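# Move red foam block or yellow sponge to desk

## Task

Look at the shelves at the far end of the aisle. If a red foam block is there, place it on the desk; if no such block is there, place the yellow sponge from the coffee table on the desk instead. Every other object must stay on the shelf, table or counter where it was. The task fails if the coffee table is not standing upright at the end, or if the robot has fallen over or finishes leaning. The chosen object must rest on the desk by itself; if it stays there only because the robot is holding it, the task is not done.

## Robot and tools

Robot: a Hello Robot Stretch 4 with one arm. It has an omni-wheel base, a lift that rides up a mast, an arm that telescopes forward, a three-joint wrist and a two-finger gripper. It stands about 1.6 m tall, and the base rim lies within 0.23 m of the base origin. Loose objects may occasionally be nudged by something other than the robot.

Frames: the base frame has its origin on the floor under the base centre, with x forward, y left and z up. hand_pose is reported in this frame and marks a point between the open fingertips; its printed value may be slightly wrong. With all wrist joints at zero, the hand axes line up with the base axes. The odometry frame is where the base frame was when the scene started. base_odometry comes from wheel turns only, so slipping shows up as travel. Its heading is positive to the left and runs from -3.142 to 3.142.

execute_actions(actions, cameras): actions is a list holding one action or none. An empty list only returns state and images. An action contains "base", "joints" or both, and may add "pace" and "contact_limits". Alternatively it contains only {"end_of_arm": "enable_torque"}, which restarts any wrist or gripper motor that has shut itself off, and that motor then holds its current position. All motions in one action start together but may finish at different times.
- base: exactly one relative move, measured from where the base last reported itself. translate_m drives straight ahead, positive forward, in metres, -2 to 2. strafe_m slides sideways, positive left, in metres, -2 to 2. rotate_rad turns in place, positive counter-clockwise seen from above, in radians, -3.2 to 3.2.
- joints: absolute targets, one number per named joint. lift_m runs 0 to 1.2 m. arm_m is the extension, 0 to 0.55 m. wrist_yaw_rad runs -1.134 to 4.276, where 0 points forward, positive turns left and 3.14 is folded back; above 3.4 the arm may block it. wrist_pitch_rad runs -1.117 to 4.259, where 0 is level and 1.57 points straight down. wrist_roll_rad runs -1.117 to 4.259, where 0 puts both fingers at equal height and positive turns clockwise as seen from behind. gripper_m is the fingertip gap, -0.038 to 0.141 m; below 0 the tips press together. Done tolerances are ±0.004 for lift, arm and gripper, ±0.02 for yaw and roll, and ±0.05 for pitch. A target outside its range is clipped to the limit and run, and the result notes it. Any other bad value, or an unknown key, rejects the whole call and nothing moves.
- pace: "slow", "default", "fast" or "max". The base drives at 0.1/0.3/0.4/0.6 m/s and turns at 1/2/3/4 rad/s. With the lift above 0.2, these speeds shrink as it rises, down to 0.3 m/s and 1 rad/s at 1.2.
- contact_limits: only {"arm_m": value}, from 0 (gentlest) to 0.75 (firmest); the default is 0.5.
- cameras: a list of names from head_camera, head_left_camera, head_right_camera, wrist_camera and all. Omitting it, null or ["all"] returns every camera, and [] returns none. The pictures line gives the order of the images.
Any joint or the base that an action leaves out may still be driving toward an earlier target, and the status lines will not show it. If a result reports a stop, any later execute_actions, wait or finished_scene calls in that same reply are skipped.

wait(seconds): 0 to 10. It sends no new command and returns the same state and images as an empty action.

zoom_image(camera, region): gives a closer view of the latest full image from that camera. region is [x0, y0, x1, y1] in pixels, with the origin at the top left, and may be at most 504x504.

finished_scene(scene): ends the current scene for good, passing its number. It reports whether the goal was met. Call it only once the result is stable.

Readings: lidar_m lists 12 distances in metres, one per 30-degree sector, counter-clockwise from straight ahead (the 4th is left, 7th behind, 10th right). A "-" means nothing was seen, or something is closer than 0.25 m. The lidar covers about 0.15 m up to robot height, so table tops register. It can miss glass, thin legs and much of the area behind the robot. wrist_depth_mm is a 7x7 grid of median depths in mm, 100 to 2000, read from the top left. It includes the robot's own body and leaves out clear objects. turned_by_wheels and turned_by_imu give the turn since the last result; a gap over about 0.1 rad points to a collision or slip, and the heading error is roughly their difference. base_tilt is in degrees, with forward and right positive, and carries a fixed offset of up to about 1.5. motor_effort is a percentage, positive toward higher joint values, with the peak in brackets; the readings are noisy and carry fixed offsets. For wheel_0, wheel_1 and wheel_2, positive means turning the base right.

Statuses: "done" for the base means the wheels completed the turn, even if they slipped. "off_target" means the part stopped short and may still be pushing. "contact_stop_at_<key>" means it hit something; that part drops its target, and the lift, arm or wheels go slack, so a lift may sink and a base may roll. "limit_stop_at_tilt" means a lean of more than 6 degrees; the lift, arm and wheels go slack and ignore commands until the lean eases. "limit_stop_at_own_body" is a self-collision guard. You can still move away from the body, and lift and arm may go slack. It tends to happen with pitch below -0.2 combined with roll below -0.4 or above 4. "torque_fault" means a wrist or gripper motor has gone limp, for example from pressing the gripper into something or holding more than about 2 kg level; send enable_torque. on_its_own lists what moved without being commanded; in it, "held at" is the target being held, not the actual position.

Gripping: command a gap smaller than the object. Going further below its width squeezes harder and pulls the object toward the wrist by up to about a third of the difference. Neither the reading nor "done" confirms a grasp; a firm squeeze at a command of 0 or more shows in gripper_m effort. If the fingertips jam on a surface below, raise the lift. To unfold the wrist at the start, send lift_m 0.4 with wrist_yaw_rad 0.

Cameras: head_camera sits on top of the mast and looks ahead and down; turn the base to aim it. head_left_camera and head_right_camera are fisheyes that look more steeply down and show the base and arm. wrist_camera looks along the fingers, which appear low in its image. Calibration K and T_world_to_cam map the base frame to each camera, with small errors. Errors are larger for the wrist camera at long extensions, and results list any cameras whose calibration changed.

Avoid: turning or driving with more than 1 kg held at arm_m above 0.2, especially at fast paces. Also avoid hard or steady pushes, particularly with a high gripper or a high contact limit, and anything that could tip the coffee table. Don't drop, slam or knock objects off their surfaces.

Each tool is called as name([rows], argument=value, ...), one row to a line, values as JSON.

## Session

execute_actions(actions=[])

Scene clock: 0.00 s.
base_odometry: x=+0.000 y=+0.000 heading=+0.000 (m, m, rad; odometry frame)
turned_by_wheels: +0.000 (rad since the last result)
turned_by_imu: +0.000 (rad since the last result)
base_tilt: forward=+0.0 right=-0.2 (deg)
lidar_m: 0.70 0.84 1.23 1.22 1.48 1.38 1.37 1.67 2.44 1.81 0.84 0.69
base_status: not commanded
joint_positions: lift_m=+0.287 arm_m=-0.002 wrist_yaw_rad=+3.084 wrist_pitch_rad=+0.000 wrist_roll_rad=+0.008 gripper_m=+0.057
joint_status: not commanded
motor_effort: lift_m=+20 arm_m=-1 wrist_yaw_rad=+0 wrist_pitch_rad=-5 wrist_roll_rad=+0 gripper_m=-4 wheel_0=-1 wheel_1=+0 wheel_2=+0 (%)
hand_pose: x=-0.1139 y=+0.1040 z=+0.4651 quat_wxyz=(+0.029, +0.000, +0.004, +1.000) (m; base frame)
wrist_depth_mm: 111 134 - 1397 - - - / 108 135 - 1499 - - - / 115 136 - 1499 - - - / 134 1618 - 1499 - - - / 1618 1708 - 1464 - - - / 1366 1255 1205 1308 1255 1499 1576 / 976 917 - - 991 1060 1098
pictures: head_camera, head_left_camera, head_right_camera, wrist_camera
camera_calibration (this result's frames):
wrist_camera: T_world_to_cam=[[0.0922197, 0.995083, 0.0361427, -0.119373], [0.0494399, 0.0316768, -0.998275, 0.511734], [-0.994511, 0.0938474, -0.0462756, 0.127927], [0, 0, 0, 1]] pos_world=[0.112933, 0.0905698, 0.521086]
Images, in order (width x height): head_camera 420x560, head_left_camera 420x672, head_right_camera 420x672, wrist_camera 616x392.

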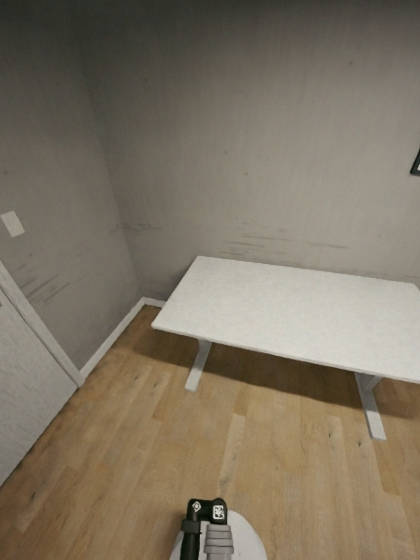

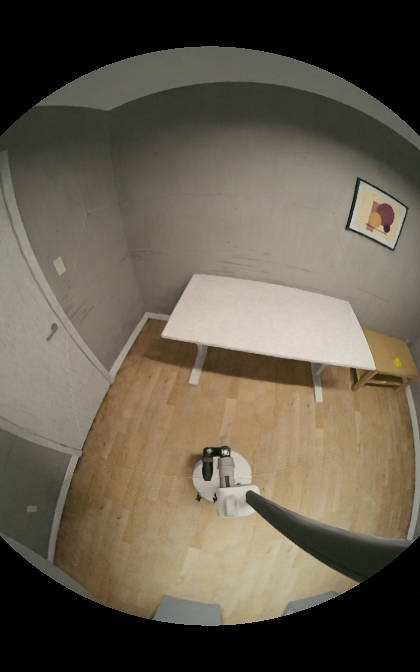

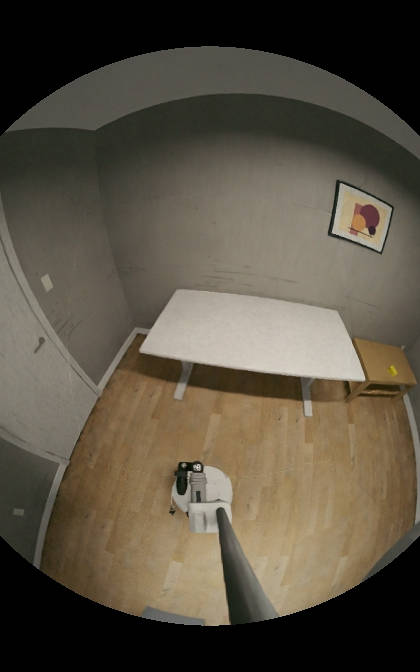

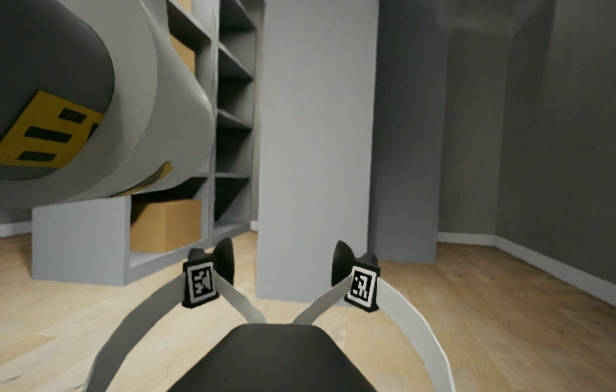

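execute_actions([
  {"base":{"rotate_rad":2.84},"pace":"fast"},
], cameras=["head_camera"])

execute_actions([
  {"base":{"strafe_m":0.68},"pace":"max"},
], cameras=["head_camera"])

execute_actions([
  {"base":{"translate_m":1.0},"pace":"max"},
])

Scene clock: 3.13 s.
base_odometry: x=+0.000 y=+0.000 heading=+2.839 (m, m, rad; odometry frame)
turned_by_wheels: +2.839 (rad since the last result)
turned_by_imu: +2.834 (rad since the last result)
base_tilt: forward=+0.1 right=-0.2 (deg)
lidar_m: 1.36 1.64 1.94 2.42 1.12 0.75 0.69 0.72 1.24 1.22 1.27 1.74
base_status: done
joint_positions: lift_m=+0.287 arm_m=-0.002 wrist_yaw_rad=+3.084 wrist_pitch_rad=+0.000 wrist_roll_rad=+0.008 gripper_m=+0.057
joint_status: not commanded
motor_effort: lift_m=+20(20) arm_m=-1(1) wrist_yaw_rad=+0(0) wrist_pitch_rad=-4(7) wrist_roll_rad=-1(1) gripper_m=-3(2) wheel_0=-5(12) wheel_1=-3(10) wheel_2=-3(17) (%)
hand_pose: x=-0.1139 y=+0.1040 z=+0.4651 quat_wxyz=(+0.029, +0.000, +0.004, +1.000) (m; base frame)
wrist_depth_mm: 111 134 1576 1576 1618 1756 1756 / 108 135 917 1618 1661 1808 1808 / 115 136 1098 1576 1229 1255 1863 / 134 1464 1576 1618 1756 1808 1808 / 1430 1537 1537 1661 1756 1808 1756 / 1229 1281 1205 1281 1229 1499 1430 / 946 931 - - 1008 1025 1078
pictures: head_camera
Images, in order (width x height): head_camera 420x560.

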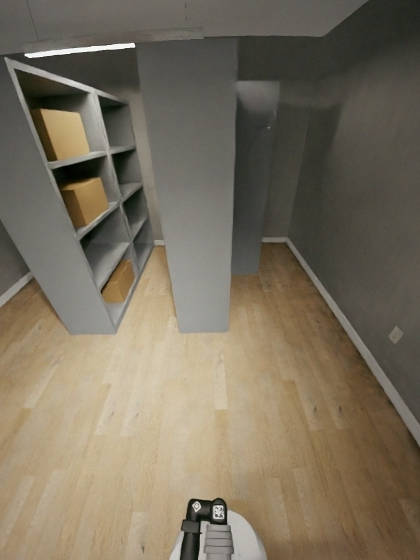

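Scene clock: 5.63 s.
base_odometry: x=-0.203 y=-0.649 heading=+2.839 (m, m, rad; odometry frame)
turned_by_wheels: +0.000 (rad since the last result)
turned_by_imu: +0.001 (rad since the last result)
base_tilt: forward=+0.0 right=-0.2 (deg)
lidar_m: 1.37 1.39 1.90 1.76 1.44 0.79 0.73 0.76 1.03 1.90 1.97 1.42
base_status: done
joint_positions: lift_m=+0.287 arm_m=-0.002 wrist_yaw_rad=+3.084 wrist_pitch_rad=+0.000 wrist_roll_rad=+0.008 gripper_m=+0.057
joint_status: not commanded
motor_effort: lift_m=+20(20) arm_m=-1(1) wrist_yaw_rad=+0(0) wrist_pitch_rad=-7(6) wrist_roll_rad=-1(1) gripper_m=-5(6) wheel_0=-1(17) wheel_1=+0(17) wheel_2=+0(1) (%)
hand_pose: x=-0.1139 y=+0.1040 z=+0.4651 quat_wxyz=(+0.029, +0.000, +0.004, +1.000) (m; base frame)
wrist_depth_mm: 111 134 1537 1618 1708 1708 1756 / 108 134 917 1661 1661 1756 1808 / 115 136 1078 1618 1756 1756 1863 / 134 1537 1576 1618 1708 1808 1808 / 1464 1537 1618 1618 1576 1708 1756 / 1366 1255 1205 1308 1138 1336 1366 / 976 931 - - 1008 1078 1078
pictures: head_camera
Images, in order (width x height): head_camera 420x560.

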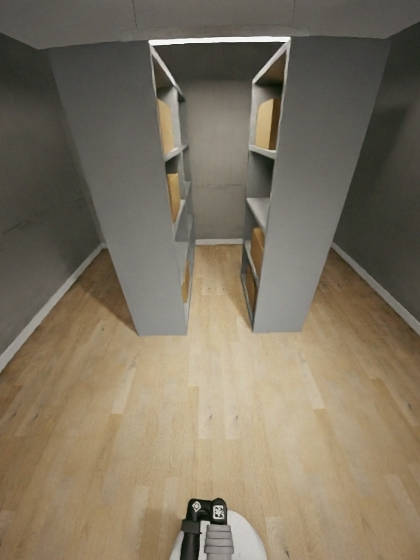

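Scene clock: 8.87 s.
base_odometry: x=-1.157 y=-0.352 heading=+2.840 (m, m, rad; odometry frame)
turned_by_wheels: +0.001 (rad since the last result)
turned_by_imu: +0.002 (rad since the last result)
base_tilt: forward=+0.0 right=-0.2 (deg)
lidar_m: 1.17 0.45 0.51 1.82 1.90 2.09 1.74 1.76 1.99 1.89 0.52 0.50
base_status: done
joint_positions: lift_m=+0.287 arm_m=-0.002 wrist_yaw_rad=+3.084 wrist_pitch_rad=+0.000 wrist_roll_rad=+0.008 gripper_m=+0.057
joint_status: not commanded
motor_effort: lift_m=+20(20) arm_m=-1(1) wrist_yaw_rad=+0(0) wrist_pitch_rad=-3(6) wrist_roll_rad=+0(2) gripper_m=-3(2) wheel_0=+4(11) wheel_1=+1(10) wheel_2=+1(19) (%)
hand_pose: x=-0.1139 y=+0.1040 z=+0.4651 quat_wxyz=(+0.029, +0.000, +0.004, +1.000) (m; base frame)
wrist_depth_mm: 111 134 - - - - - / 108 135 - - - - - / 115 136 1808 - - - - / 134 - - - - - - / - - - - - - - / 1366 1308 1205 1336 1229 1537 1576 / 960 946 - - 1008 1042 1078
pictures: head_camera, head_left_camera, head_right_camera, wrist_camera
camera_calibration (this result's frames):
wrist_camera: T_world_to_cam=[[0.0922287, 0.995082, 0.0361414, -0.119375], [0.0494402, 0.031675, -0.998275, 0.511733], [-0.99451, 0.0938564, -0.0462757, 0.127944], [0, 0, 0, 1]] pos_world=[0.112951, 0.0905704, 0.521086]
Images, in order (width x height): head_camera 420x560, head_left_camera 420x672, head_right_camera 420x672, wrist_camera 616x392.

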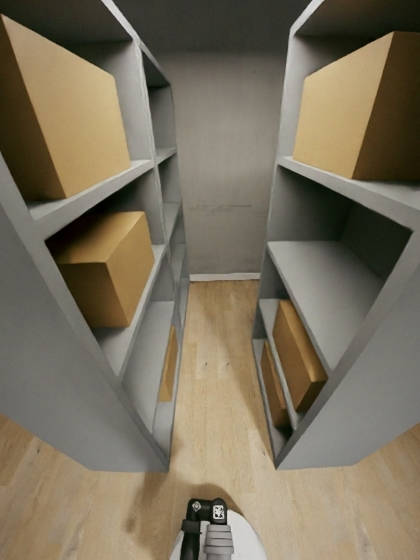

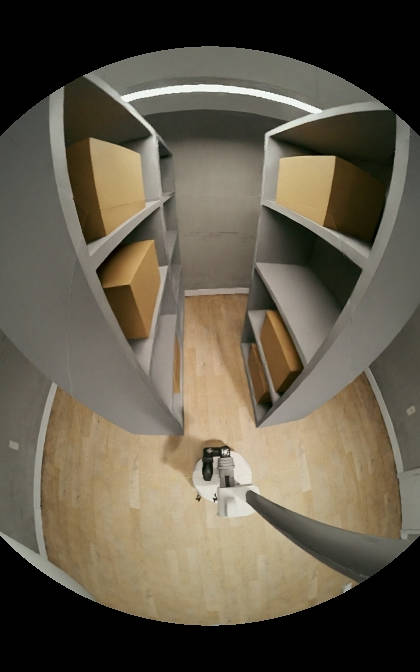

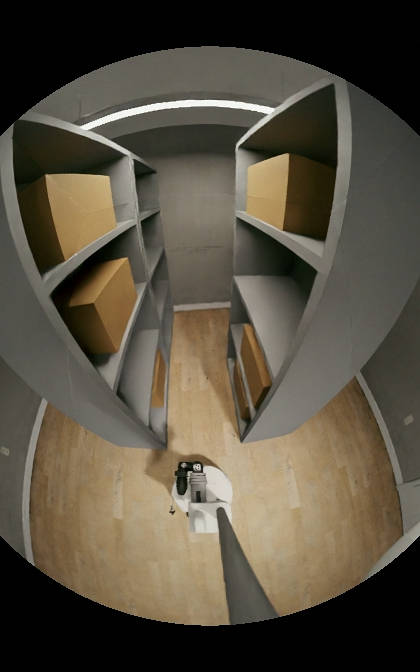

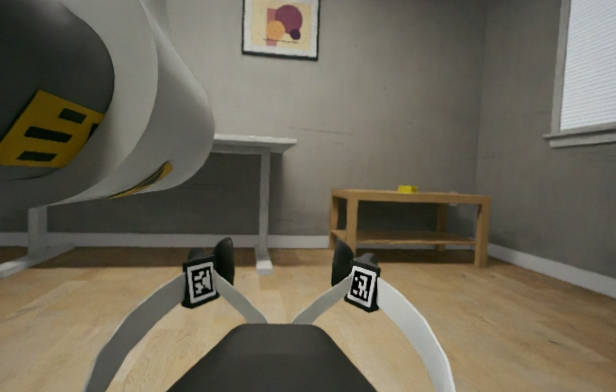

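execute_actions([
  {"base":{"translate_m":1.7},"pace":"max"},
], cameras=["head_left_camera"])

execute_actions([
  {"base":{"rotate_rad":-1.54},"pace":"fast"},
])

Scene clock: 15.43 s.
base_odometry: x=-2.781 y=+0.153 heading=+2.840 (m, m, rad; odometry frame)
turned_by_wheels: +0.000 (rad since the last result)
turned_by_imu: +0.004 (rad since the last result)
base_tilt: forward=+0.1 right=-0.1 (deg)
lidar_m: 0.51 0.44 0.33 0.27 0.30 0.44 1.18 0.49 0.58 0.71 0.76 0.54
base_status: done
joint_positions: lift_m=+0.287 arm_m=-0.002 wrist_yaw_rad=+3.084 wrist_pitch_rad=+0.000 wrist_roll_rad=+0.008 gripper_m=+0.057
joint_status: not commanded
motor_effort: lift_m=+20(20) arm_m=-1(1) wrist_yaw_rad=+0(1) wrist_pitch_rad=-4(5) wrist_roll_rad=-1(1) gripper_m=-5(1) wheel_0=+4(11) wheel_1=+1(10) wheel_2=+0(17) (%)
hand_pose: x=-0.1139 y=+0.1040 z=+0.4651 quat_wxyz=(+0.029, +0.000, +0.004, +1.000) (m; base frame)
wrist_depth_mm: 111 134 - - 904 500 517 / 108 135 - - 1308 500 525 / 115 136 - - 1430 512 530 / 134 1308 - - 609 415 296 / 798 1336 - 1921 574 517 539 / 741 1025 1205 1060 508 525 539 / 741 917 - - 574 530 549
pictures: head_left_camera
Images, in order (width x height): head_left_camera 420x672.

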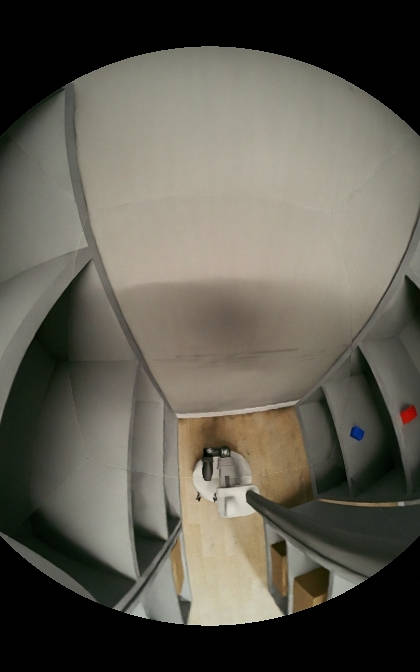

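Scene clock: 17.13 s.
base_odometry: x=-2.781 y=+0.153 heading=+1.301 (m, m, rad; odometry frame)
turned_by_wheels: -1.539 (rad since the last result)
turned_by_imu: -1.537 (rad since the last result)
base_tilt: forward=+0.1 right=-0.2 (deg)
lidar_m: 0.71 0.76 0.53 0.49 0.44 0.33 0.32 0.31 0.44 1.08 0.46 0.56
base_status: done
joint_positions: lift_m=+0.287 arm_m=-0.002 wrist_yaw_rad=+3.084 wrist_pitch_rad=+0.000 wrist_roll_rad=+0.008 gripper_m=+0.057
joint_status: not commanded
motor_effort: lift_m=+20(20) arm_m=-1(1) wrist_yaw_rad=+0(0) wrist_pitch_rad=-5(4) wrist_roll_rad=-2(1) gripper_m=-1(2) wheel_0=+3(11) wheel_1=+2(12) wheel_2=+3(17) (%)
hand_pose: x=-0.1139 y=+0.1040 z=+0.4651 quat_wxyz=(+0.029, +0.000, +0.004, +1.000) (m; base frame)
wrist_depth_mm: 111 134 854 878 891 676 488 / 108 135 854 866 904 661 488 / 115 136 866 878 904 661 492 / 134 842 878 891 462 554 484 / 750 854 866 904 931 647 488 / 768 854 866 917 820 627 496 / 741 798 - - 854 621 500
pictures: head_camera, head_left_camera, head_right_camera, wrist_camera
camera_calibration (this result's frames):
wrist_camera: T_world_to_cam=[[0.0922515, 0.99508, 0.0361421, -0.11938], [0.049441, 0.0316746, -0.998275, 0.511733], [-0.994508, 0.0938792, -0.0462757, 0.12795], [0, 0, 0, 1]] pos_world=[0.112959, 0.0905717, 0.521086]
Images, in order (width x height): head_camera 420x560, head_left_camera 420x672, head_right_camera 420x672, wrist_camera 616x392.

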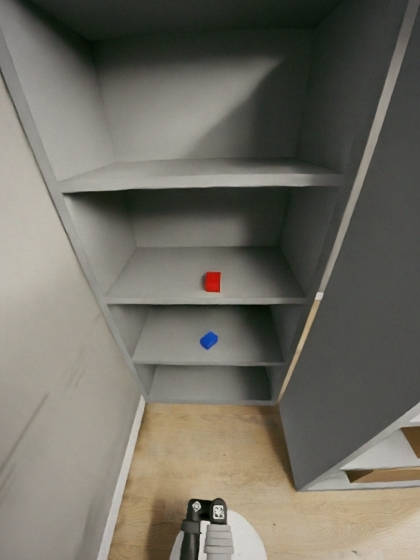

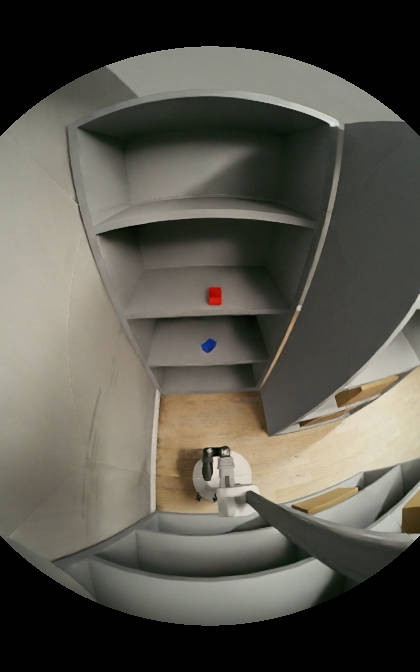

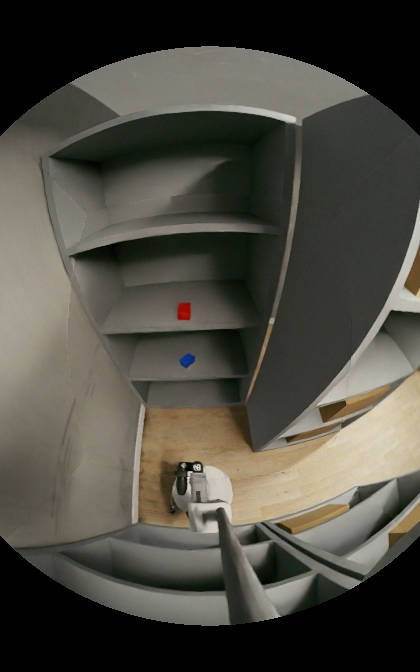

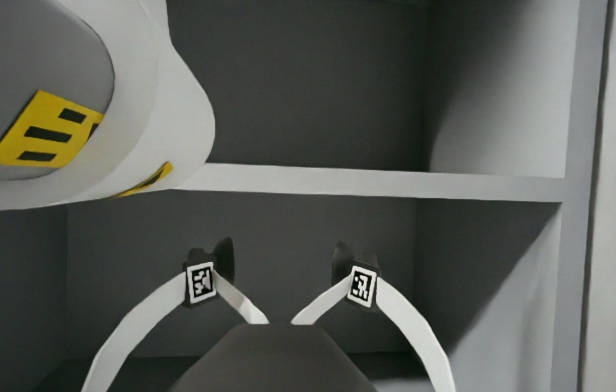

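execute_actions([
  {"base":{"translate_m":-0.03},"joints":{"lift_m":0.84,"wrist_yaw_rad":0,"gripper_m":0.11},"pace":"max"},
], cameras=["wrist_camera"])

execute_actions([
  {"base":{"strafe_m":0.11},"joints":{"arm_m":0.24},"pace":"fast"},
], cameras=["head_camera","wrist_camera"])

Scene clock: 60.93 s.
base_odometry: x=-2.789 y=+0.124 heading=+1.300 (m, m, rad; odometry frame)
turned_by_wheels: -0.001 (rad since the last result)
turned_by_imu: -0.001 (rad since the last result)
base_tilt: forward=+0.0 right=-0.3 (deg)
lidar_m: 0.74 0.75 0.54 0.50 0.41 0.29 0.28 0.29 0.42 1.21 0.50 0.58
base_status: done
joint_positions: lift_m=+0.840 arm_m=-0.002 wrist_yaw_rad=+0.000 wrist_pitch_rad=+0.000 wrist_roll_rad=+0.008 gripper_m=+0.110
joint_status: all done
motor_effort: lift_m=+24(25) arm_m=-1(1) wrist_yaw_rad=-1(9) wrist_pitch_rad=-6(6) wrist_roll_rad=-1(1) gripper_m=+2(5) wheel_0=-4(9) wheel_1=-1(8) wheel_2=-3(14) (%)
hand_pose: x=+0.4576 y=-0.0873 z=+1.0180 quat_wxyz=(+1.000, +0.004, +0.000, +0.000) (m; base frame)
wrist_depth_mm: 820 878 842 831 759 549 442 / 854 946 946 976 917 564 436 / 866 931 960 991 891 554 433 / 788 960 878 991 778 554 427 / 798 535 976 569 559 559 427 / 891 976 991 1008 215 564 427 / 891 946 - - 820 554 424
pictures: wrist_camera
camera_calibration (this result's frames):
wrist_camera: T_world_to_cam=[[-0.0339836, -0.998769, 0.0361393, -0.11802], [-0.0474041, -0.0345086, -0.99828, 1.07998], [0.998298, -0.0356383, -0.046173, -0.183414], [0, 0, 0, 1]] pos_world=[0.230286, -0.0871425, 1.07392]
Images, in order (width x height): wrist_camera 616x392.

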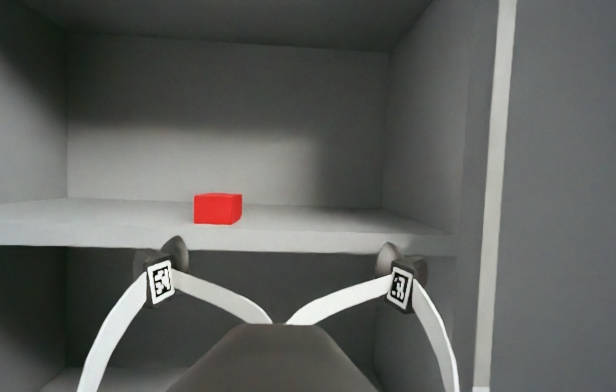

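Scene clock: 62.50 s.
base_odometry: x=-2.894 y=+0.154 heading=+1.300 (m, m, rad; odometry frame)
turned_by_wheels: +0.000 (rad since the last result)
turned_by_imu: +0.000 (rad since the last result)
base_tilt: forward=+0.1 right=-0.2 (deg)
lidar_m: 0.75 0.59 0.41 0.40 0.42 0.28 0.27 0.29 0.40 1.18 0.60 0.75
base_status: done
joint_positions: lift_m=+0.840 arm_m=+0.239 wrist_yaw_rad=+0.000 wrist_pitch_rad=+0.000 wrist_roll_rad=+0.008 gripper_m=+0.110
joint_status: all done
motor_effort: lift_m=+23(23) arm_m=+5(7) wrist_yaw_rad=-1(1) wrist_pitch_rad=-6(5) wrist_roll_rad=-1(0) gripper_m=-2(0) wheel_0=-3(13) wheel_1=-1(12) wheel_2=+0(4) (%)
hand_pose: x=+0.6985 y=-0.0874 z=+1.0180 quat_wxyz=(+1.000, +0.004, +0.000, +0.000) (m; base frame)
wrist_depth_mm: 683 723 732 723 741 723 508 / 691 715 723 741 750 707 500 / 691 715 732 750 750 699 496 / 668 732 732 741 768 691 492 / 342 310 332 336 399 427 439 / 640 293 297 301 214 315 319 / 732 750 - - 798 627 480
pictures: head_camera, wrist_camera
camera_calibration (this result's frames):
wrist_camera: T_world_to_cam=[[-0.0341756, -0.998762, 0.036139, -0.109752], [-0.0474072, -0.0344994, -0.99828, 1.0914], [0.998291, -0.0358301, -0.0461694, -0.423959], [0, 0, 0, 1]] pos_world=[0.471224, -0.0871543, 1.07392]
Images, in order (width x height): head_camera 420x560, wrist_camera 616x392.

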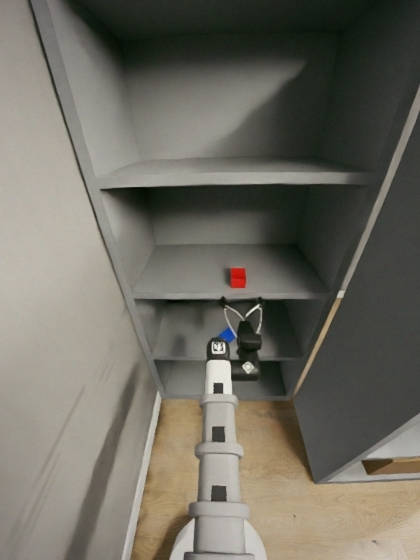

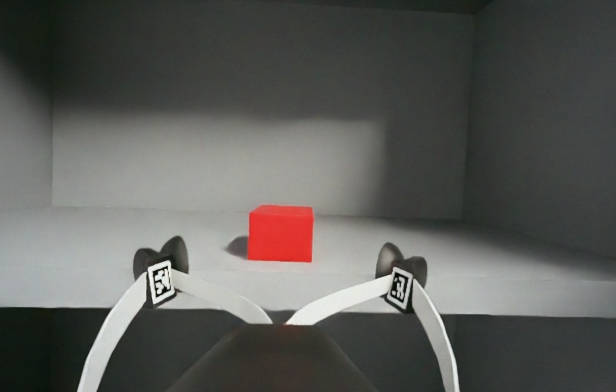

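execute_actions([
  {"joints":{"arm_m":0.385},"pace":"fast"},
], cameras=["wrist_camera"])

execute_actions([
  {"joints":{"gripper_m":0.015}},
], cameras=["wrist_camera"])

execute_actions([
  {"joints":{"lift_m":0.87}},
], cameras=["head_camera","wrist_camera"])

Scene clock: 64.77 s.
base_odometry: x=-2.894 y=+0.154 heading=+1.300 (m, m, rad; odometry frame)
turned_by_wheels: +0.000 (rad since the last result)
turned_by_imu: +0.000 (rad since the last result)
base_tilt: forward=+0.1 right=-0.2 (deg)
lidar_m: 0.74 0.62 0.42 0.38 0.43 0.30 0.28 0.31 0.42 1.21 0.59 0.74
base_status: not commanded
joint_positions: lift_m=+0.840 arm_m=+0.384 wrist_yaw_rad=+0.000 wrist_pitch_rad=+0.000 wrist_roll_rad=+0.008 gripper_m=+0.110
joint_status: all done
motor_effort: lift_m=+23(23) arm_m=+5(5) wrist_yaw_rad=-1(1) wrist_pitch_rad=-6(5) wrist_roll_rad=-1(1) gripper_m=+1(1) wheel_0=-3(3) wheel_1=+0(1) wheel_2=+0(0) (%)
hand_pose: x=+0.8435 y=-0.0874 z=+1.0180 quat_wxyz=(+1.000, +0.004, +0.000, +0.000) (m; base frame)
wrist_depth_mm: 564 574 585 585 597 615 504 / 574 580 585 591 603 615 500 / 574 580 591 603 609 621 500 / 580 591 597 615 615 621 496 / 338 309 229 190 397 427 442 / 208 193 189 191 194 236 243 / 153 154 - - 161 164 167
pictures: wrist_camera
camera_calibration (this result's frames):
wrist_camera: T_world_to_cam=[[-0.0342209, -0.998761, 0.0361388, -0.104771], [-0.047403, -0.0344972, -0.99828, 1.09827], [0.998289, -0.0358752, -0.0461637, -0.568736], [0, 0, 0, 1]] pos_world=[0.616239, -0.087157, 1.07392]
Images, in order (width x height): wrist_camera 616x392.

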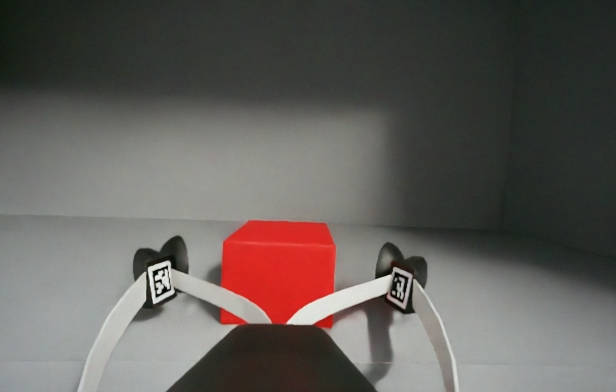

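Scene clock: 66.53 s.
base_odometry: x=-2.894 y=+0.154 heading=+1.300 (m, m, rad; odometry frame)
turned_by_wheels: +0.000 (rad since the last result)
turned_by_imu: +0.000 (rad since the last result)
base_tilt: forward=+0.0 right=-0.2 (deg)
lidar_m: 0.73 0.61 0.41 0.40 0.42 0.30 0.25 0.30 0.42 1.18 0.57 0.74
base_status: not commanded
joint_positions: lift_m=+0.840 arm_m=+0.384 wrist_yaw_rad=+0.000 wrist_pitch_rad=+0.000 wrist_roll_rad=+0.008 gripper_m=+0.015
joint_status: all done
motor_effort: lift_m=+23(23) arm_m=+5(5) wrist_yaw_rad=-1(1) wrist_pitch_rad=-8(5) wrist_roll_rad=-2(1) gripper_m=-25(21) wheel_0=-3(3) wheel_1=-1(1) wheel_2=+0(0) (%)
hand_pose: x=+0.8435 y=-0.0874 z=+1.0180 quat_wxyz=(+1.000, +0.004, +0.000, +0.000) (m; base frame)
wrist_depth_mm: 564 574 585 597 597 609 504 / 574 580 580 597 603 615 504 / 574 580 597 603 609 627 496 / 580 597 603 609 621 621 488 / 340 351 200 178 402 421 445 / 207 176 178 179 189 235 242 / 152 154 - - 161 163 166
pictures: wrist_camera
camera_calibration (this result's frames):
wrist_camera: T_world_to_cam=[[-0.0342209, -0.998761, 0.036139, -0.104771], [-0.0474031, -0.0344974, -0.99828, 1.09827], [0.998289, -0.0358751, -0.0461638, -0.568736], [0, 0, 0, 1]] pos_world=[0.61624, -0.087157, 1.07392]
Images, in order (width x height): wrist_camera 616x392.

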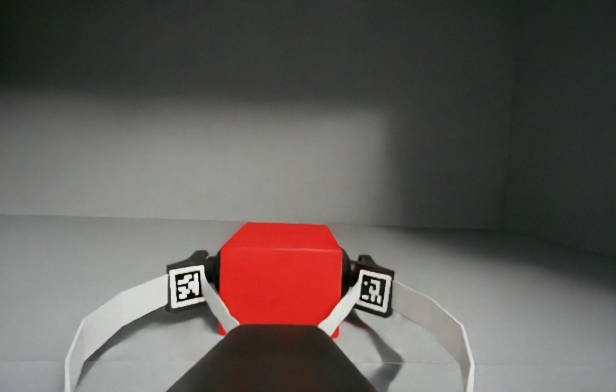

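Scene clock: 67.47 s.
base_odometry: x=-2.894 y=+0.154 heading=+1.300 (m, m, rad; odometry frame)
turned_by_wheels: +0.000 (rad since the last result)
turned_by_imu: +0.000 (rad since the last result)
base_tilt: forward=+0.0 right=-0.3 (deg)
lidar_m: 0.75 0.59 0.41 0.40 0.41 0.30 0.27 0.31 0.41 1.17 0.61 0.73
base_status: not commanded
joint_positions: lift_m=+0.870 arm_m=+0.384 wrist_yaw_rad=+0.000 wrist_pitch_rad=+0.000 wrist_roll_rad=+0.008 gripper_m=+0.015
joint_status: all done
motor_effort: lift_m=+25(24) arm_m=+5(5) wrist_yaw_rad=-1(1) wrist_pitch_rad=-4(6) wrist_roll_rad=-2(1) gripper_m=-23(27) wheel_0=-3(3) wheel_1=-1(1) wheel_2=+0(0) (%)
hand_pose: x=+0.8435 y=-0.0874 z=+1.0478 quat_wxyz=(+1.000, +0.004, +0.000, +0.000) (m; base frame)
wrist_depth_mm: 564 580 580 603 597 603 508 / 569 580 585 603 609 615 500 / 574 580 591 603 609 621 496 / 585 591 609 609 621 621 492 / 466 477 199 179 544 585 480 / 282 176 178 179 189 320 334 / 204 206 - - 218 212 228
pictures: head_camera, wrist_camera
camera_calibration (this result's frames):
wrist_camera: T_world_to_cam=[[-0.034213, -0.998761, 0.0361465, -0.105864], [-0.0476224, -0.0344974, -0.99827, 1.12825], [0.998279, -0.0358752, -0.0463831, -0.567121], [0, 0, 0, 1]] pos_world=[0.616253, -0.087157, 1.10382]
Images, in order (width x height): head_camera 420x560, wrist_camera 616x392.

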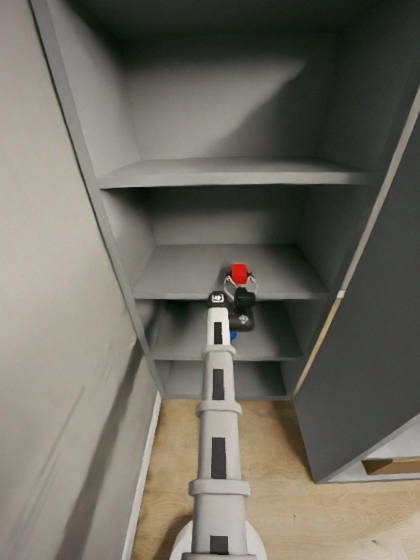

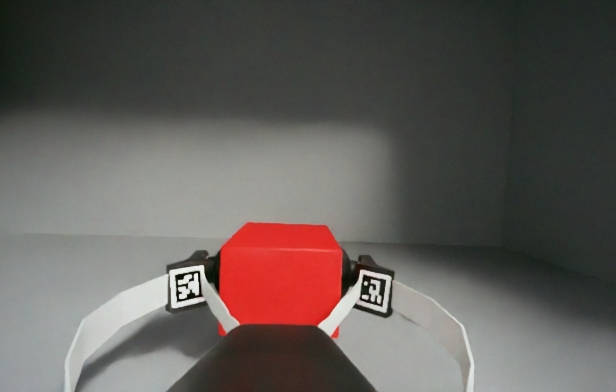

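execute_actions([
  {"joints":{"arm_m":0},"pace":"fast"},
], cameras=[])

execute_actions([
  {"base":{"rotate_rad":-1.57},"joints":{"lift_m":0.45},"pace":"fast"},
], cameras=["head_camera"])

execute_actions([
  {"base":{"translate_m":2},"pace":"max"},
], cameras=["head_camera"])

execute_actions([
  {"base":{"rotate_rad":0.2},"pace":"fast"},
], cameras=[])

execute_actions([
  {"base":{"translate_m":0.85},"joints":{"lift_m":0.72,"arm_m":0.35},"pace":"max"},
], cameras=["head_camera","wrist_camera"])

Scene clock: 71.43 s.
base_odometry: x=-2.894 y=+0.154 heading=+1.300 (m, m, rad; odometry frame)
turned_by_wheels: +0.000 (rad since the last result)
turned_by_imu: +0.000 (rad since the last result)
base_tilt: forward=+0.1 right=-0.1 (deg)
lidar_m: 0.73 0.60 0.41 0.39 0.41 0.30 0.28 0.30 0.42 1.18 0.59 0.71
base_status: not commanded
joint_positions: lift_m=+0.870 arm_m=+0.001 wrist_yaw_rad=+0.000 wrist_pitch_rad=+0.000 wrist_roll_rad=+0.008 gripper_m=+0.015
joint_status: all done
motor_effort: lift_m=+25(25) arm_m=-5(5) wrist_yaw_rad=+0(1) wrist_pitch_rad=-9(7) wrist_roll_rad=-1(1) gripper_m=-24(22) wheel_0=-3(4) wheel_1=-1(1) wheel_2=+0(0) (%)
hand_pose: x=+0.4603 y=-0.0875 z=+1.0477 quat_wxyz=(+1.000, +0.004, +0.000, +0.000) (m; base frame)
wrist_depth_mm: 691 820 788 778 741 668 549 / 691 946 946 960 991 699 549 / 691 976 960 991 1008 699 554 / 691 960 946 976 1008 683 554 / 544 554 200 179 569 564 559 / 715 176 178 179 189 640 559 / 691 976 - - 1025 634 564
pictures: none
No camera images: the call's "cameras" was empty. Leave "cameras" out to get every camera's image.

Scene clock: 73.57 s.
base_odometry: x=-2.895 y=+0.154 heading=-0.269 (m, m, rad; odometry frame)
turned_by_wheels: -1.569 (rad since the last result)
turned_by_imu: -1.567 (rad since the last result)
base_tilt: forward=+0.1 right=-0.2 (deg)
lidar_m: 1.17 0.61 0.74 0.75 0.60 0.40 0.38 0.39 0.28 0.25 0.29 0.42
base_status: done
joint_positions: lift_m=+0.450 arm_m=+0.001 wrist_yaw_rad=+0.000 wrist_pitch_rad=+0.000 wrist_roll_rad=+0.008 gripper_m=+0.015
joint_status: all done
motor_effort: lift_m=+15(24) arm_m=-5(5) wrist_yaw_rad=+0(1) wrist_pitch_rad=-8(6) wrist_roll_rad=-1(1) gripper_m=-28(23) wheel_0=+5(11) wheel_1=+3(10) wheel_2=+3(9) (%)
hand_pose: x=+0.4603 y=-0.0875 z=+0.6285 quat_wxyz=(+1.000, +0.004, +0.000, +0.000) (m; base frame)
wrist_depth_mm: 741 1138 - - 809 647 296 / 1060 1118 - - 1160 991 298 / 634 976 - - 1182 1182 298 / 634 960 - - 1182 1182 301 / 640 1118 200 178 759 676 279 / 854 175 178 179 189 399 277 / 668 1078 - - 741 355 273
pictures: head_camera
Images, in order (width x height): head_camera 420x560.

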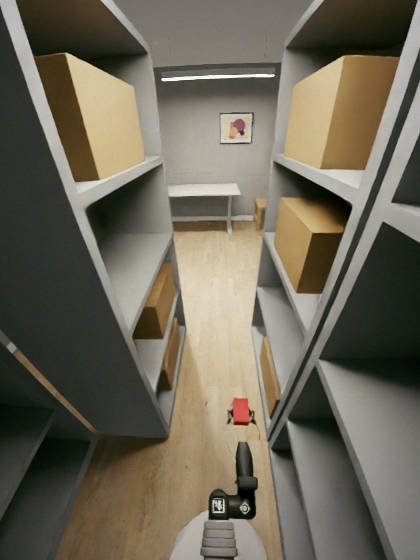

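Scene clock: 78.87 s.
base_odometry: x=-0.966 y=-0.377 heading=-0.269 (m, m, rad; odometry frame)
turned_by_wheels: +0.001 (rad since the last result)
turned_by_imu: +0.004 (rad since the last result)
base_tilt: forward=+0.0 right=-0.2 (deg)
lidar_m: 1.54 1.63 1.89 1.84 0.78 0.62 1.20 0.62 0.79 1.84 1.99 1.91
base_status: done
joint_positions: lift_m=+0.450 arm_m=+0.001 wrist_yaw_rad=+0.000 wrist_pitch_rad=+0.000 wrist_roll_rad=+0.008 gripper_m=+0.015
joint_status: not commanded
motor_effort: lift_m=+17(17) arm_m=-5(5) wrist_yaw_rad=-1(0) wrist_pitch_rad=-6(8) wrist_roll_rad=-1(1) gripper_m=-22(25) wheel_0=+5(10) wheel_1=+3(11) wheel_2=+0(14) (%)
hand_pose: x=+0.4603 y=-0.0874 z=+0.6284 quat_wxyz=(+1.000, +0.004, +0.000, +0.000) (m; base frame)
wrist_depth_mm: 1983 - - - - - - / - - - - - - - / - - - - - - - / - - - - - - - / - - 200 178 - - - / 1618 175 178 179 189 1756 1808 / 1229 1255 - - 1366 1308 1397
pictures: head_camera
Images, in order (width x height): head_camera 420x560.

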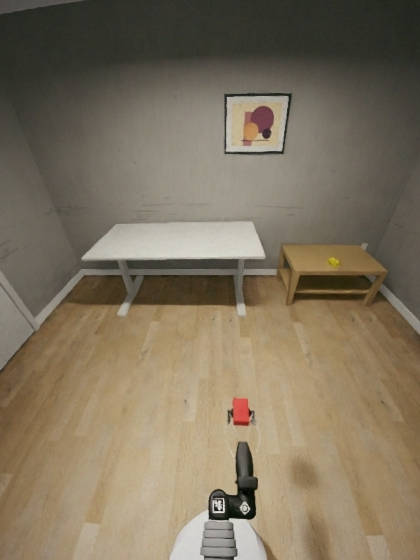

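Scene clock: 79.67 s.
base_odometry: x=-0.966 y=-0.377 heading=-0.070 (m, m, rad; odometry frame)
turned_by_wheels: +0.199 (rad since the last result)
turned_by_imu: +0.199 (rad since the last result)
base_tilt: forward=+0.1 right=-0.2 (deg)
lidar_m: 1.53 1.77 1.85 1.83 0.64 0.60 0.71 0.63 1.89 1.87 2.07 1.54
base_status: done
joint_positions: lift_m=+0.450 arm_m=+0.001 wrist_yaw_rad=+0.000 wrist_pitch_rad=+0.000 wrist_roll_rad=+0.008 gripper_m=+0.015
joint_status: not commanded
motor_effort: lift_m=+17(17) arm_m=-5(5) wrist_yaw_rad=-1(1) wrist_pitch_rad=-6(7) wrist_roll_rad=-1(0) gripper_m=-23(20) wheel_0=-6(9) wheel_1=-4(8) wheel_2=-3(13) (%)
hand_pose: x=+0.4603 y=-0.0874 z=+0.6284 quat_wxyz=(+1.000, +0.004, +0.000, +0.000) (m; base frame)
wrist_depth_mm: - - - - 1921 1921 1863 / - - - - - 1983 1863 / - - - - - 1921 1863 / - - - - - 1983 1921 / - - 200 179 - 1983 1618 / 1756 175 178 179 189 1808 1618 / 1255 1281 - - 1336 1281 1397
pictures: none
No camera images: the call's "cameras" was empty. Leave "cameras" out to get every camera's image.

Scene clock: 82.77 s.
base_odometry: x=-0.119 y=-0.436 heading=-0.069 (m, m, rad; odometry frame)
turned_by_wheels: +0.001 (rad since the last result)
turned_by_imu: +0.002 (rad since the last result)
base_tilt: forward=+0.1 right=-0.1 (deg)
lidar_m: 0.75 0.80 1.65 1.65 1.91 1.38 1.42 1.55 2.04 1.98 0.88 0.71
base_status: done
joint_positions: lift_m=+0.720 arm_m=+0.349 wrist_yaw_rad=+0.000 wrist_pitch_rad=+0.000 wrist_roll_rad=+0.008 gripper_m=+0.015
joint_status: all done
motor_effort: lift_m=+23(29) arm_m=+5(5) wrist_yaw_rad=+0(1) wrist_pitch_rad=-5(8) wrist_roll_rad=-2(1) gripper_m=-22(23) wheel_0=+5(10) wheel_1=+4(9) wheel_2=+1(15) (%)
hand_pose: x=+0.8086 y=-0.0874 z=+0.8979 quat_wxyz=(+1.000, +0.004, +0.000, +0.000) (m; base frame)
wrist_depth_mm: 1025 976 976 904 891 866 820 / 1042 976 960 917 891 854 831 / 1008 991 960 931 891 854 842 / 1042 991 960 946 904 866 842 / 960 1008 200 178 904 854 831 / 580 175 178 179 189 668 699 / 427 427 - - 459 442 477
pictures: head_camera, wrist_camera
camera_calibration (this result's frames):
wrist_camera: T_world_to_cam=[[-0.0341721, -0.998762, 0.0361582, -0.101675], [-0.0478331, -0.0345035, -0.998259, 0.977087], [0.998271, -0.0358421, -0.0465948, -0.538975], [0, 0, 0, 1]] pos_world=[0.581306, -0.0871547, 0.953949]
Images, in order (width x height): head_camera 420x560, wrist_camera 616x392.

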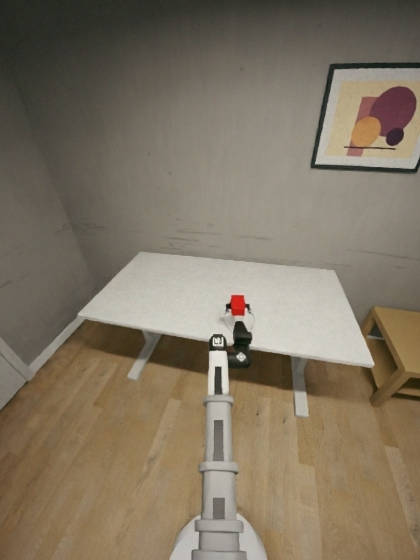

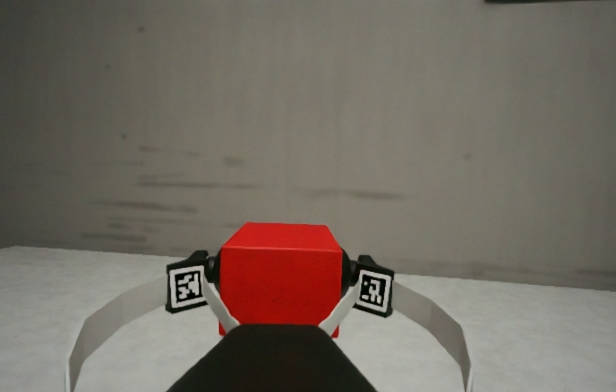

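execute_actions([
  {"joints":{"lift_m":0.572,"arm_m":0.375}},
], cameras=["wrist_camera"])

execute_actions([
  {"joints":{"gripper_m":0.095}},
], cameras=[])

execute_actions([
  {"joints":{"arm_m":0.17},"pace":"max"},
], cameras=["head_camera","wrist_camera"])

Scene clock: 85.37 s.
base_odometry: x=-0.119 y=-0.436 heading=-0.069 (m, m, rad; odometry frame)
turned_by_wheels: +0.000 (rad since the last result)
turned_by_imu: +0.000 (rad since the last result)
base_tilt: forward=+0.1 right=-0.3 (deg)
lidar_m: 0.73 0.81 1.66 1.65 1.88 1.39 1.42 1.57 2.08 2.00 0.88 0.70
base_status: not commanded
joint_positions: lift_m=+0.572 arm_m=+0.374 wrist_yaw_rad=+0.000 wrist_pitch_rad=+0.000 wrist_roll_rad=+0.008 gripper_m=+0.015
joint_status: all done
motor_effort: lift_m=+14(23) arm_m=+5(5) wrist_yaw_rad=+0(1) wrist_pitch_rad=-7(6) wrist_roll_rad=+0(0) gripper_m=-23(23) wheel_0=+5(5) wheel_1=+4(3) wheel_2=+1(1) (%)
hand_pose: x=+0.8335 y=-0.0874 z=+0.7506 quat_wxyz=(+1.000, +0.004, +0.000, +0.000) (m; base frame)
wrist_depth_mm: 991 946 931 891 854 820 809 / 1008 946 917 891 854 831 809 / 1025 976 931 904 866 831 820 / 976 960 946 917 866 831 820 / 351 364 200 179 418 439 466 / 214 175 179 178 189 244 252 / 155 156 - - 166 161 173
pictures: wrist_camera
camera_calibration (this result's frames):
wrist_camera: T_world_to_cam=[[-0.0343448, -0.998756, 0.0361581, -0.0954023], [-0.0478362, -0.0344952, -0.998259, 0.831234], [0.998265, -0.0360146, -0.046592, -0.570747], [0, 0, 0, 1]] pos_world=[0.606243, -0.0871653, 0.806644]
Images, in order (width x height): wrist_camera 616x392.

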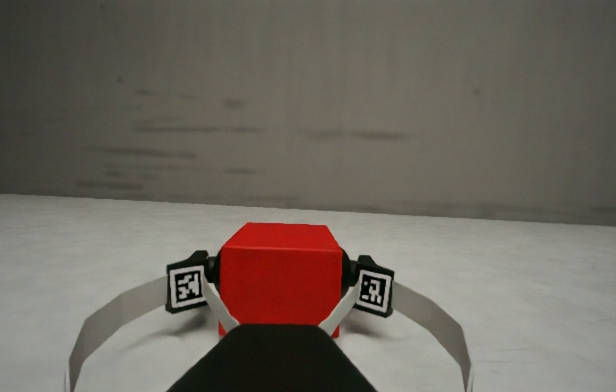

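Scene clock: 86.97 s.
base_odometry: x=-0.119 y=-0.436 heading=-0.069 (m, m, rad; odometry frame)
turned_by_wheels: +0.000 (rad since the last result)
turned_by_imu: +0.000 (rad since the last result)
base_tilt: forward=+0.1 right=-0.2 (deg)
lidar_m: 0.73 0.81 1.65 1.62 1.93 1.37 1.47 1.57 2.05 2.00 0.89 0.71
base_status: not commanded
joint_positions: lift_m=+0.572 arm_m=+0.374 wrist_yaw_rad=+0.000 wrist_pitch_rad=+0.000 wrist_roll_rad=+0.008 gripper_m=+0.095
joint_status: all done
motor_effort: lift_m=+14(14) arm_m=+5(5) wrist_yaw_rad=+0(0) wrist_pitch_rad=-6(7) wrist_roll_rad=-2(1) gripper_m=-3(23) wheel_0=+4(5) wheel_1=+4(4) wheel_2=+1(1) (%)
hand_pose: x=+0.8335 y=-0.0874 z=+0.7506 quat_wxyz=(+1.000, +0.004, +0.000, +0.000) (m; base frame)
wrist_depth_mm: 991 960 917 891 866 842 798 / 1008 960 931 891 878 842 798 / 1008 976 946 904 854 842 809 / 991 976 917 917 878 854 809 / 351 366 217 191 418 439 466 / 216 191 192 192 201 244 254 / 155 150 - - 165 169 173
pictures: none
No camera images: the call's "cameras" was empty. Leave "cameras" out to get every camera's image.

Scene clock: 88.33 s.
base_odometry: x=-0.119 y=-0.436 heading=-0.069 (m, m, rad; odometry frame)
turned_by_wheels: +0.000 (rad since the last result)
turned_by_imu: +0.000 (rad since the last result)
base_tilt: forward=+0.2 right=-0.1 (deg)
lidar_m: 0.71 0.80 1.64 1.64 1.92 1.37 1.44 1.54 2.06 2.00 0.88 0.72
base_status: not commanded
joint_positions: lift_m=+0.572 arm_m=+0.171 wrist_yaw_rad=+0.000 wrist_pitch_rad=+0.000 wrist_roll_rad=+0.008 gripper_m=+0.095
joint_status: all done
motor_effort: lift_m=+14(15) arm_m=-5(5) wrist_yaw_rad=+0(1) wrist_pitch_rad=-7(6) wrist_roll_rad=+0(3) gripper_m=-2(4) wheel_0=+5(5) wheel_1=+3(4) wheel_2=+1(1) (%)
hand_pose: x=+0.6303 y=-0.0875 z=+0.7507 quat_wxyz=(+1.000, +0.004, +0.000, +0.000) (m; base frame)
wrist_depth_mm: 1229 1160 1118 1078 1042 1008 976 / 1205 1160 1118 1078 1042 1025 976 / 1255 1182 1138 1098 1078 1008 991 / 991 1098 1098 1098 1042 1042 991 / 359 366 379 392 424 442 473 / 1255 1229 329 317 303 301 291 / 1255 1205 - - 1098 1025 634
pictures: head_camera, wrist_camera
camera_calibration (this result's frames):
wrist_camera: T_world_to_cam=[[-0.0345867, -0.998748, 0.0361503, -0.102293], [-0.0476215, -0.0344839, -0.99827, 0.821448], [0.998266, -0.0362484, -0.0463692, -0.368066], [0, 0, 0, 1]] pos_world=[0.403009, -0.0871797, 0.806658]
Images, in order (width x height): head_camera 420x560, wrist_camera 616x392.

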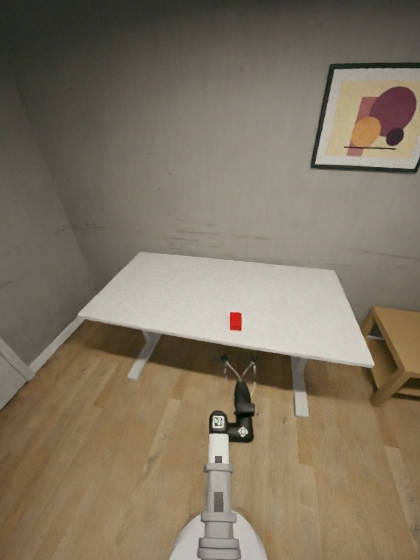

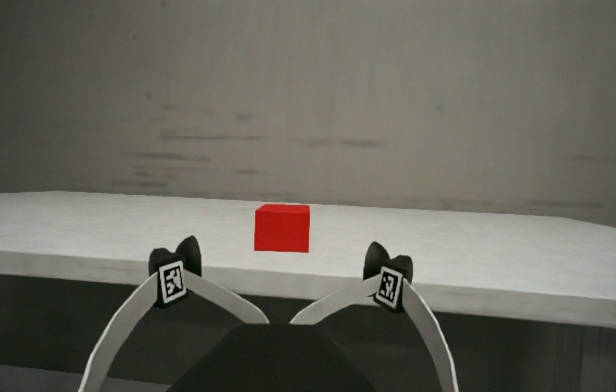

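finished_scene(scene=2)

The scene is finished: the task was done.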